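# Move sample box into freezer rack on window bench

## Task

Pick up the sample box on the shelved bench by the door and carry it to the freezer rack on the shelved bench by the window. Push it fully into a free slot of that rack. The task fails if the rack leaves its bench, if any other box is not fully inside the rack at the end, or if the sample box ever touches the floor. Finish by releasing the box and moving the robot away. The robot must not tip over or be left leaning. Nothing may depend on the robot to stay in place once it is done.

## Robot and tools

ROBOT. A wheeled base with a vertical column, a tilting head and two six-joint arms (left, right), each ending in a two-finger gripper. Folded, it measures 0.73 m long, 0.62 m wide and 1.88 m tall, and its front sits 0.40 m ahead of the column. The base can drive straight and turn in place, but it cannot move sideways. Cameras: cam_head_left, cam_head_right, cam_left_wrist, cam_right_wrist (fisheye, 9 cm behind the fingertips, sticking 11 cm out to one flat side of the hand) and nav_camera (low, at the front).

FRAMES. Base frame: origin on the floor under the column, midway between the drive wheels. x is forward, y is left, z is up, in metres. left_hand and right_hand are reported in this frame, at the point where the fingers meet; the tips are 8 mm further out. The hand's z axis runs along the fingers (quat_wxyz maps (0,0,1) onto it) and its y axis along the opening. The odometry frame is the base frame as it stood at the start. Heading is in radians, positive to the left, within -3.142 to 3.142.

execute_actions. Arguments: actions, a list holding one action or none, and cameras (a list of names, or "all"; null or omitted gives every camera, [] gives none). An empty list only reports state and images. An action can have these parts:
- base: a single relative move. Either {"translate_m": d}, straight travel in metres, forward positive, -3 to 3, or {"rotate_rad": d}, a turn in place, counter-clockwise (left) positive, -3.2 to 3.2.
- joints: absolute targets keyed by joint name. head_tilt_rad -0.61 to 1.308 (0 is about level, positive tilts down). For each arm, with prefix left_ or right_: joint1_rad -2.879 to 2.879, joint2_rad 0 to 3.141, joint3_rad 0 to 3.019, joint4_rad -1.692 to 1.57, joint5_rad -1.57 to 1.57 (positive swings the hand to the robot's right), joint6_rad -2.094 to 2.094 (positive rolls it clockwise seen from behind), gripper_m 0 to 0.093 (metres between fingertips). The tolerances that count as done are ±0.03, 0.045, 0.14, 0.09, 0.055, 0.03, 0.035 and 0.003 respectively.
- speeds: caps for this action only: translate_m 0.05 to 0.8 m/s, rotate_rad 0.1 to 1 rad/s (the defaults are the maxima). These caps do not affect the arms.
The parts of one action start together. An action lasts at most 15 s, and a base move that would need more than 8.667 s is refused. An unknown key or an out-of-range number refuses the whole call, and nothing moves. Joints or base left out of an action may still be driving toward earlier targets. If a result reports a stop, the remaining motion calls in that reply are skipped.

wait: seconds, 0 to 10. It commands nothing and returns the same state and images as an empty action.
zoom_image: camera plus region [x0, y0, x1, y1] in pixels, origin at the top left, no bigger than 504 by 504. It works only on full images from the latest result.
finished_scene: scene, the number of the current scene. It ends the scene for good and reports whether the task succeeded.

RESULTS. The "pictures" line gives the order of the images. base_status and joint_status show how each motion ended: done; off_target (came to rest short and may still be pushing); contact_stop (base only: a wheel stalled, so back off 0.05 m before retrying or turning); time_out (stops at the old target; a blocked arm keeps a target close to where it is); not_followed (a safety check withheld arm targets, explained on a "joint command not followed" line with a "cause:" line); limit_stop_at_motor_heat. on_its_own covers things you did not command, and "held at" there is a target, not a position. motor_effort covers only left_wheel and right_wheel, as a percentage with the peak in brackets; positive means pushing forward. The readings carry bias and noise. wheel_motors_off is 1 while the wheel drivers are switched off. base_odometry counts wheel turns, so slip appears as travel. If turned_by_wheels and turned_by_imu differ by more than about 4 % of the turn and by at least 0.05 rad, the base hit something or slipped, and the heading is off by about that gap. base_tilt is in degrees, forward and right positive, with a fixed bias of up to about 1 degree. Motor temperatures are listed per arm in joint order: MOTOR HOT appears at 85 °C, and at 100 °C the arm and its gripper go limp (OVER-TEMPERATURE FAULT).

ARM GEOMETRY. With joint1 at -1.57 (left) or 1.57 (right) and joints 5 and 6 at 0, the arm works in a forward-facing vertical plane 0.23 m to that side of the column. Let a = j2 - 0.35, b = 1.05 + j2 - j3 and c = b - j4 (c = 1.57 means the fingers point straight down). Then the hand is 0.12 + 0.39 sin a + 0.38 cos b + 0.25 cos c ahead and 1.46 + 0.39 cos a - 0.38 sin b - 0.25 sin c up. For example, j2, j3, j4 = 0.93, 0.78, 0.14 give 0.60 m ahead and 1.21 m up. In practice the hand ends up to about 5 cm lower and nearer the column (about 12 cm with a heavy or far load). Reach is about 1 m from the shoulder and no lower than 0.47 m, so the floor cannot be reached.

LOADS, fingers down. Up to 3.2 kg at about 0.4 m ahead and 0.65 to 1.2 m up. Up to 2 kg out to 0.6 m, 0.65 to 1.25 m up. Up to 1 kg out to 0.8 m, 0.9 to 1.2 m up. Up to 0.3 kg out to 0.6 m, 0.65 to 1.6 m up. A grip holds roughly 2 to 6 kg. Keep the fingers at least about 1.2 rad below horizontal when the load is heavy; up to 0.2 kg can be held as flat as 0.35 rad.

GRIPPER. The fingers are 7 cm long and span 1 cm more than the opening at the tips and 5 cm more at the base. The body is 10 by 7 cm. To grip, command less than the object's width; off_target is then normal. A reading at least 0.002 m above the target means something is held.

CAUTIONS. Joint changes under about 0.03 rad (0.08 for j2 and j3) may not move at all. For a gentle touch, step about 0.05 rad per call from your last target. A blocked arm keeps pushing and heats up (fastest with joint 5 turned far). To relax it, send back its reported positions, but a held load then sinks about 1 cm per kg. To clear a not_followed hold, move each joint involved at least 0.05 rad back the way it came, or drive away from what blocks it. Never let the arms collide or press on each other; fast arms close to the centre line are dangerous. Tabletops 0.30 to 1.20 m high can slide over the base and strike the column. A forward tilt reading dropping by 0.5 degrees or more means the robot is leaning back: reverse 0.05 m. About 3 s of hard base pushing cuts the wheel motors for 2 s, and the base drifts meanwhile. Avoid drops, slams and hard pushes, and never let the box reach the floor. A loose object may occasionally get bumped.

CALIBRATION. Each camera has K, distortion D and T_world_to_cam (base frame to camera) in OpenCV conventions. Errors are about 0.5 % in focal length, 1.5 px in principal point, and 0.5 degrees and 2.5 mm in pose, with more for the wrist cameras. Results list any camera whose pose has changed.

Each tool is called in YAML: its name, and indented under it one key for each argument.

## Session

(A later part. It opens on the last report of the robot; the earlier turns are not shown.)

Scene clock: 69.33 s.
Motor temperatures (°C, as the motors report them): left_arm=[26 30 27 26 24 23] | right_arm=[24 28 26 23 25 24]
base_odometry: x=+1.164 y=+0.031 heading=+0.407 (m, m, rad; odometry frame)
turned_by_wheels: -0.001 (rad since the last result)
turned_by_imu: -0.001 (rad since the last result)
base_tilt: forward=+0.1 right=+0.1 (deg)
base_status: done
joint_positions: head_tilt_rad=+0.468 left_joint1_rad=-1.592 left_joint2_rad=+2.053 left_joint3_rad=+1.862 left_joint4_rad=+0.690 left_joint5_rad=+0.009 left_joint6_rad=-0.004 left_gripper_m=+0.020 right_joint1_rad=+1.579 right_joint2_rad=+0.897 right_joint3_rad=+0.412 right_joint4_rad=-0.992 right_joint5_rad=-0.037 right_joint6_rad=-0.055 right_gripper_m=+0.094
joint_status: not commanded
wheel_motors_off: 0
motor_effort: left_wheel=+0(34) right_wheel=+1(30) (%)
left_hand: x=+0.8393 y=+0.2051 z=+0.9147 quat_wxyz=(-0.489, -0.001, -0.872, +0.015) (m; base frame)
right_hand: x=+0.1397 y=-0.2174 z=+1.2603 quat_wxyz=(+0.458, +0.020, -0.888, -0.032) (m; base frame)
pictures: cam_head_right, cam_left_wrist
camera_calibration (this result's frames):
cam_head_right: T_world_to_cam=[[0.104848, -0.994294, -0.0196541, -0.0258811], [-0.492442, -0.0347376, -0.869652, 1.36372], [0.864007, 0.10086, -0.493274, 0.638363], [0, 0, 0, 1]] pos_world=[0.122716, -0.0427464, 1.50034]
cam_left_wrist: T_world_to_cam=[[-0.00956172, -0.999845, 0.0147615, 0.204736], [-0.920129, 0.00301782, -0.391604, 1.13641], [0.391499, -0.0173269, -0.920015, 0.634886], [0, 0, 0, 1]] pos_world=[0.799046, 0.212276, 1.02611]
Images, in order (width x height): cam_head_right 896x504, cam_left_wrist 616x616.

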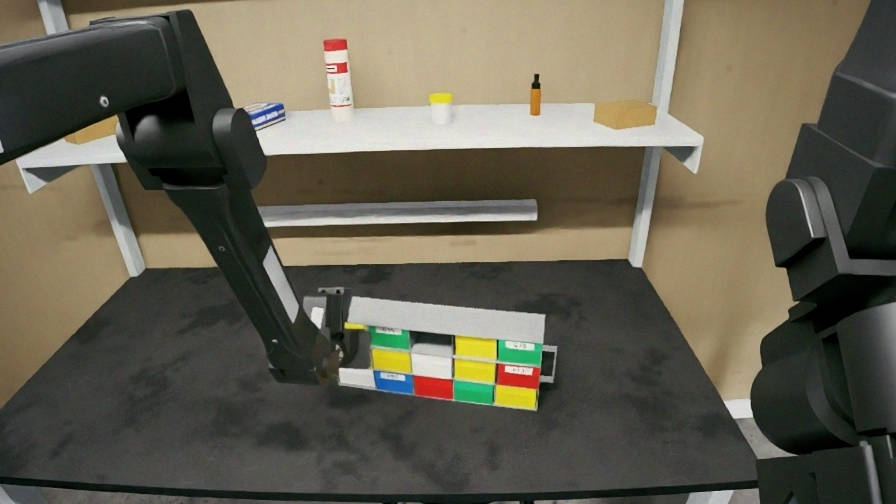

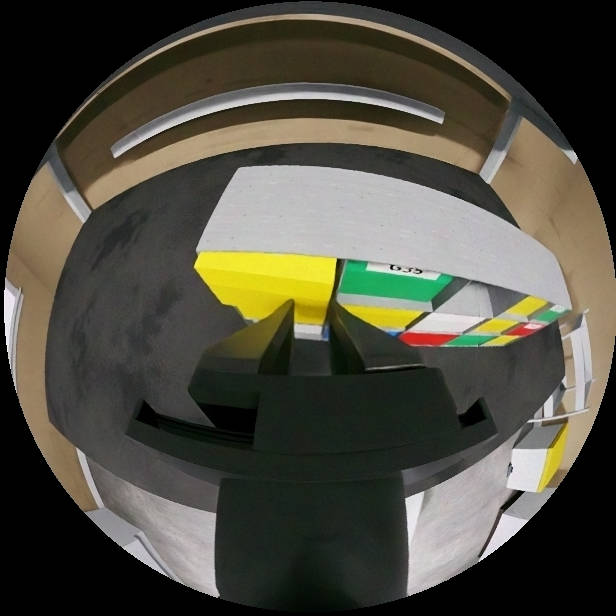

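Shift left and push more.

execute_actions:
  actions:
    - {"base":{"translate_m":-0.02},"joints":{"left_joint1_rad":-1.53}}
  cameras: []

execute_actions:
  actions:
    - {"base":{"translate_m":0.045},"speeds":{"translate_m":0.05}}
  cameras: ["cam_left_wrist","cam_head_right"]

Scene clock: 72.87 s.
Motor temperatures (°C, as the motors report them): left_arm=[26 30 27 26 24 23] | right_arm=[24 28 26 23 25 24]
base_odometry: x=+1.145 y=+0.023 heading=+0.407 (m, m, rad; odometry frame)
turned_by_wheels: +0.000 (rad since the last result)
turned_by_imu: +0.000 (rad since the last result)
base_tilt: forward=+0.0 right=+0.2 (deg)
base_status: done
joint_positions: head_tilt_rad=+0.468 left_joint1_rad=-1.526 left_joint2_rad=+2.053 left_joint3_rad=+1.862 left_joint4_rad=+0.690 left_joint5_rad=+0.001 left_joint6_rad=-0.004 left_gripper_m=+0.020 right_joint1_rad=+1.579 right_joint2_rad=+0.897 right_joint3_rad=+0.411 right_joint4_rad=-0.992 right_joint5_rad=-0.037 right_joint6_rad=-0.055 right_gripper_m=+0.094
joint_status: all done
wheel_motors_off: 0
motor_effort: left_wheel=+0(34) right_wheel=+0(29) (%)
left_hand: x=+0.8396 y=+0.2627 z=+0.9157 quat_wxyz=(-0.489, +0.002, -0.872, -0.021) (m; base frame)
right_hand: x=+0.1391 y=-0.2174 z=+1.2605 quat_wxyz=(+0.458, +0.020, -0.888, -0.032) (m; base frame)
pictures: none
No camera images: the call's "cameras" was empty. Leave "cameras" out to get every camera's image.

Scene clock: 74.53 s.
Motor temperatures (°C, as the motors report them): left_arm=[26 30 27 26 24 23] | right_arm=[24 28 26 23 25 24]
base_odometry: x=+1.187 y=+0.041 heading=+0.407 (m, m, rad; odometry frame)
turned_by_wheels: -0.001 (rad since the last result)
turned_by_imu: -0.001 (rad since the last result)
base_tilt: forward=+0.0 right=+0.2 (deg)
base_status: done
joint_positions: head_tilt_rad=+0.468 left_joint1_rad=-1.526 left_joint2_rad=+2.051 left_joint3_rad=+1.862 left_joint4_rad=+0.690 left_joint5_rad=+0.001 left_joint6_rad=-0.004 left_gripper_m=+0.020 right_joint1_rad=+1.579 right_joint2_rad=+0.897 right_joint3_rad=+0.412 right_joint4_rad=-0.992 right_joint5_rad=-0.037 right_joint6_rad=-0.055 right_gripper_m=+0.094
joint_status: not commanded
wheel_motors_off: 0
motor_effort: left_wheel=+0(31) right_wheel=+1(28) (%)
left_hand: x=+0.8404 y=+0.2627 z=+0.9168 quat_wxyz=(-0.490, +0.002, -0.871, -0.021) (m; base frame)
right_hand: x=+0.1397 y=-0.2174 z=+1.2603 quat_wxyz=(+0.458, +0.020, -0.888, -0.032) (m; base frame)
pictures: cam_head_right, cam_left_wrist
camera_calibration (this result's frames):
cam_head_right: T_world_to_cam=[[0.104848, -0.994294, -0.0196541, -0.0258812], [-0.492442, -0.0347376, -0.869652, 1.36372], [0.864007, 0.10086, -0.493274, 0.638363], [0, 0, 0, 1]] pos_world=[0.122716, -0.0427464, 1.50034]
cam_left_wrist: T_world_to_cam=[[0.0301411, -0.998456, -0.0466566, 0.284893], [-0.918937, -0.00931562, -0.394295, 1.1428], [0.393252, 0.0547589, -0.917799, 0.61498], [0, 0, 0, 1]] pos_world=[0.799734, 0.261424, 1.02832]
Images, in order (width x height): cam_head_right 896x504, cam_left_wrist 616x616.

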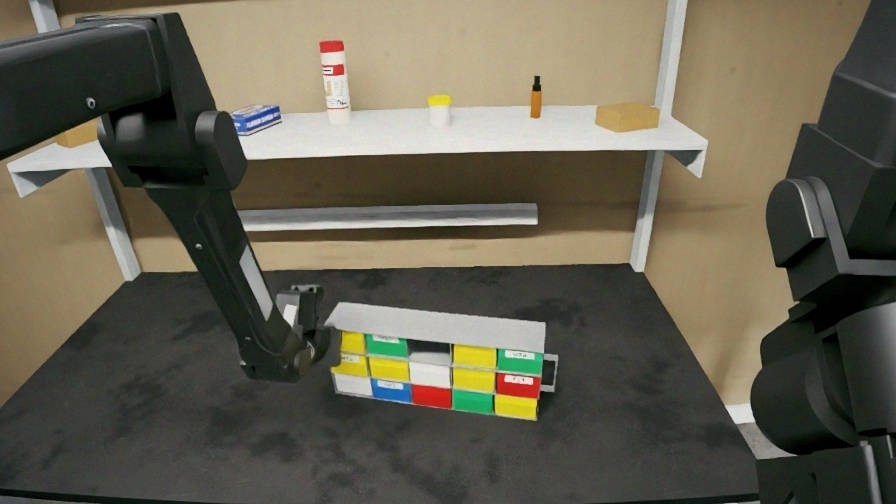

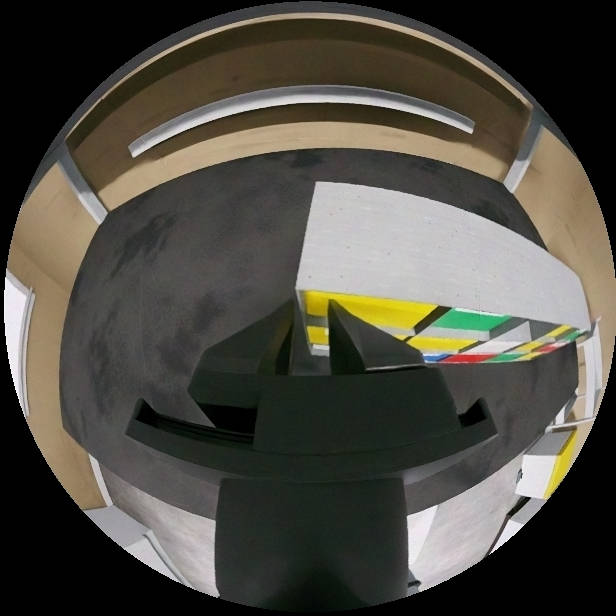

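Flush. Back away.

execute_actions:
  actions:
    - {"base":{"translate_m":-0.25}}
  cameras: ["cam_left_wrist"]

finished_scene:
  scene: 1

Scene clock: 76.47 s.
Motor temperatures (°C, as the motors report them): left_arm=[26 30 27 26 24 23] | right_arm=[24 28 26 23 25 24]
base_odometry: x=+0.957 y=-0.058 heading=+0.407 (m, m, rad; odometry frame)
turned_by_wheels: +0.000 (rad since the last result)
turned_by_imu: +0.000 (rad since the last result)
base_tilt: forward=+0.1 right=+0.2 (deg)
base_status: done
joint_positions: head_tilt_rad=+0.468 left_joint1_rad=-1.527 left_joint2_rad=+2.050 left_joint3_rad=+1.862 left_joint4_rad=+0.690 left_joint5_rad=+0.001 left_joint6_rad=-0.004 left_gripper_m=+0.020 right_joint1_rad=+1.579 right_joint2_rad=+0.897 right_joint3_rad=+0.409 right_joint4_rad=-0.992 right_joint5_rad=-0.037 right_joint6_rad=-0.055 right_gripper_m=+0.094
joint_status: not commanded
wheel_motors_off: 0
motor_effort: left_wheel=+0(44) right_wheel=+1(45) (%)
left_hand: x=+0.8411 y=+0.2617 z=+0.9176 quat_wxyz=(-0.491, +0.002, -0.871, -0.021) (m; base frame)
right_hand: x=+0.1381 y=-0.2174 z=+1.2609 quat_wxyz=(+0.459, +0.020, -0.888, -0.032) (m; base frame)
pictures: cam_left_wrist
camera_calibration (this result's frames):
cam_left_wrist: T_world_to_cam=[[0.0295783, -0.998519, -0.0456584, 0.283499], [-0.918491, -0.00913045, -0.395337, 1.14422], [0.394334, 0.0536302, -0.917401, 0.614522], [0, 0, 0, 1]] pos_world=[0.800245, 0.260569, 1.02906]
Images, in order (width x height): cam_left_wrist 616x616.

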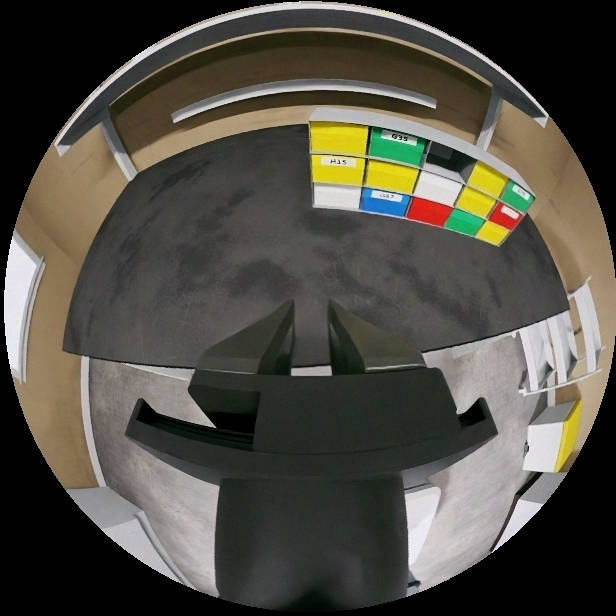

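The scene is finished: the task was done.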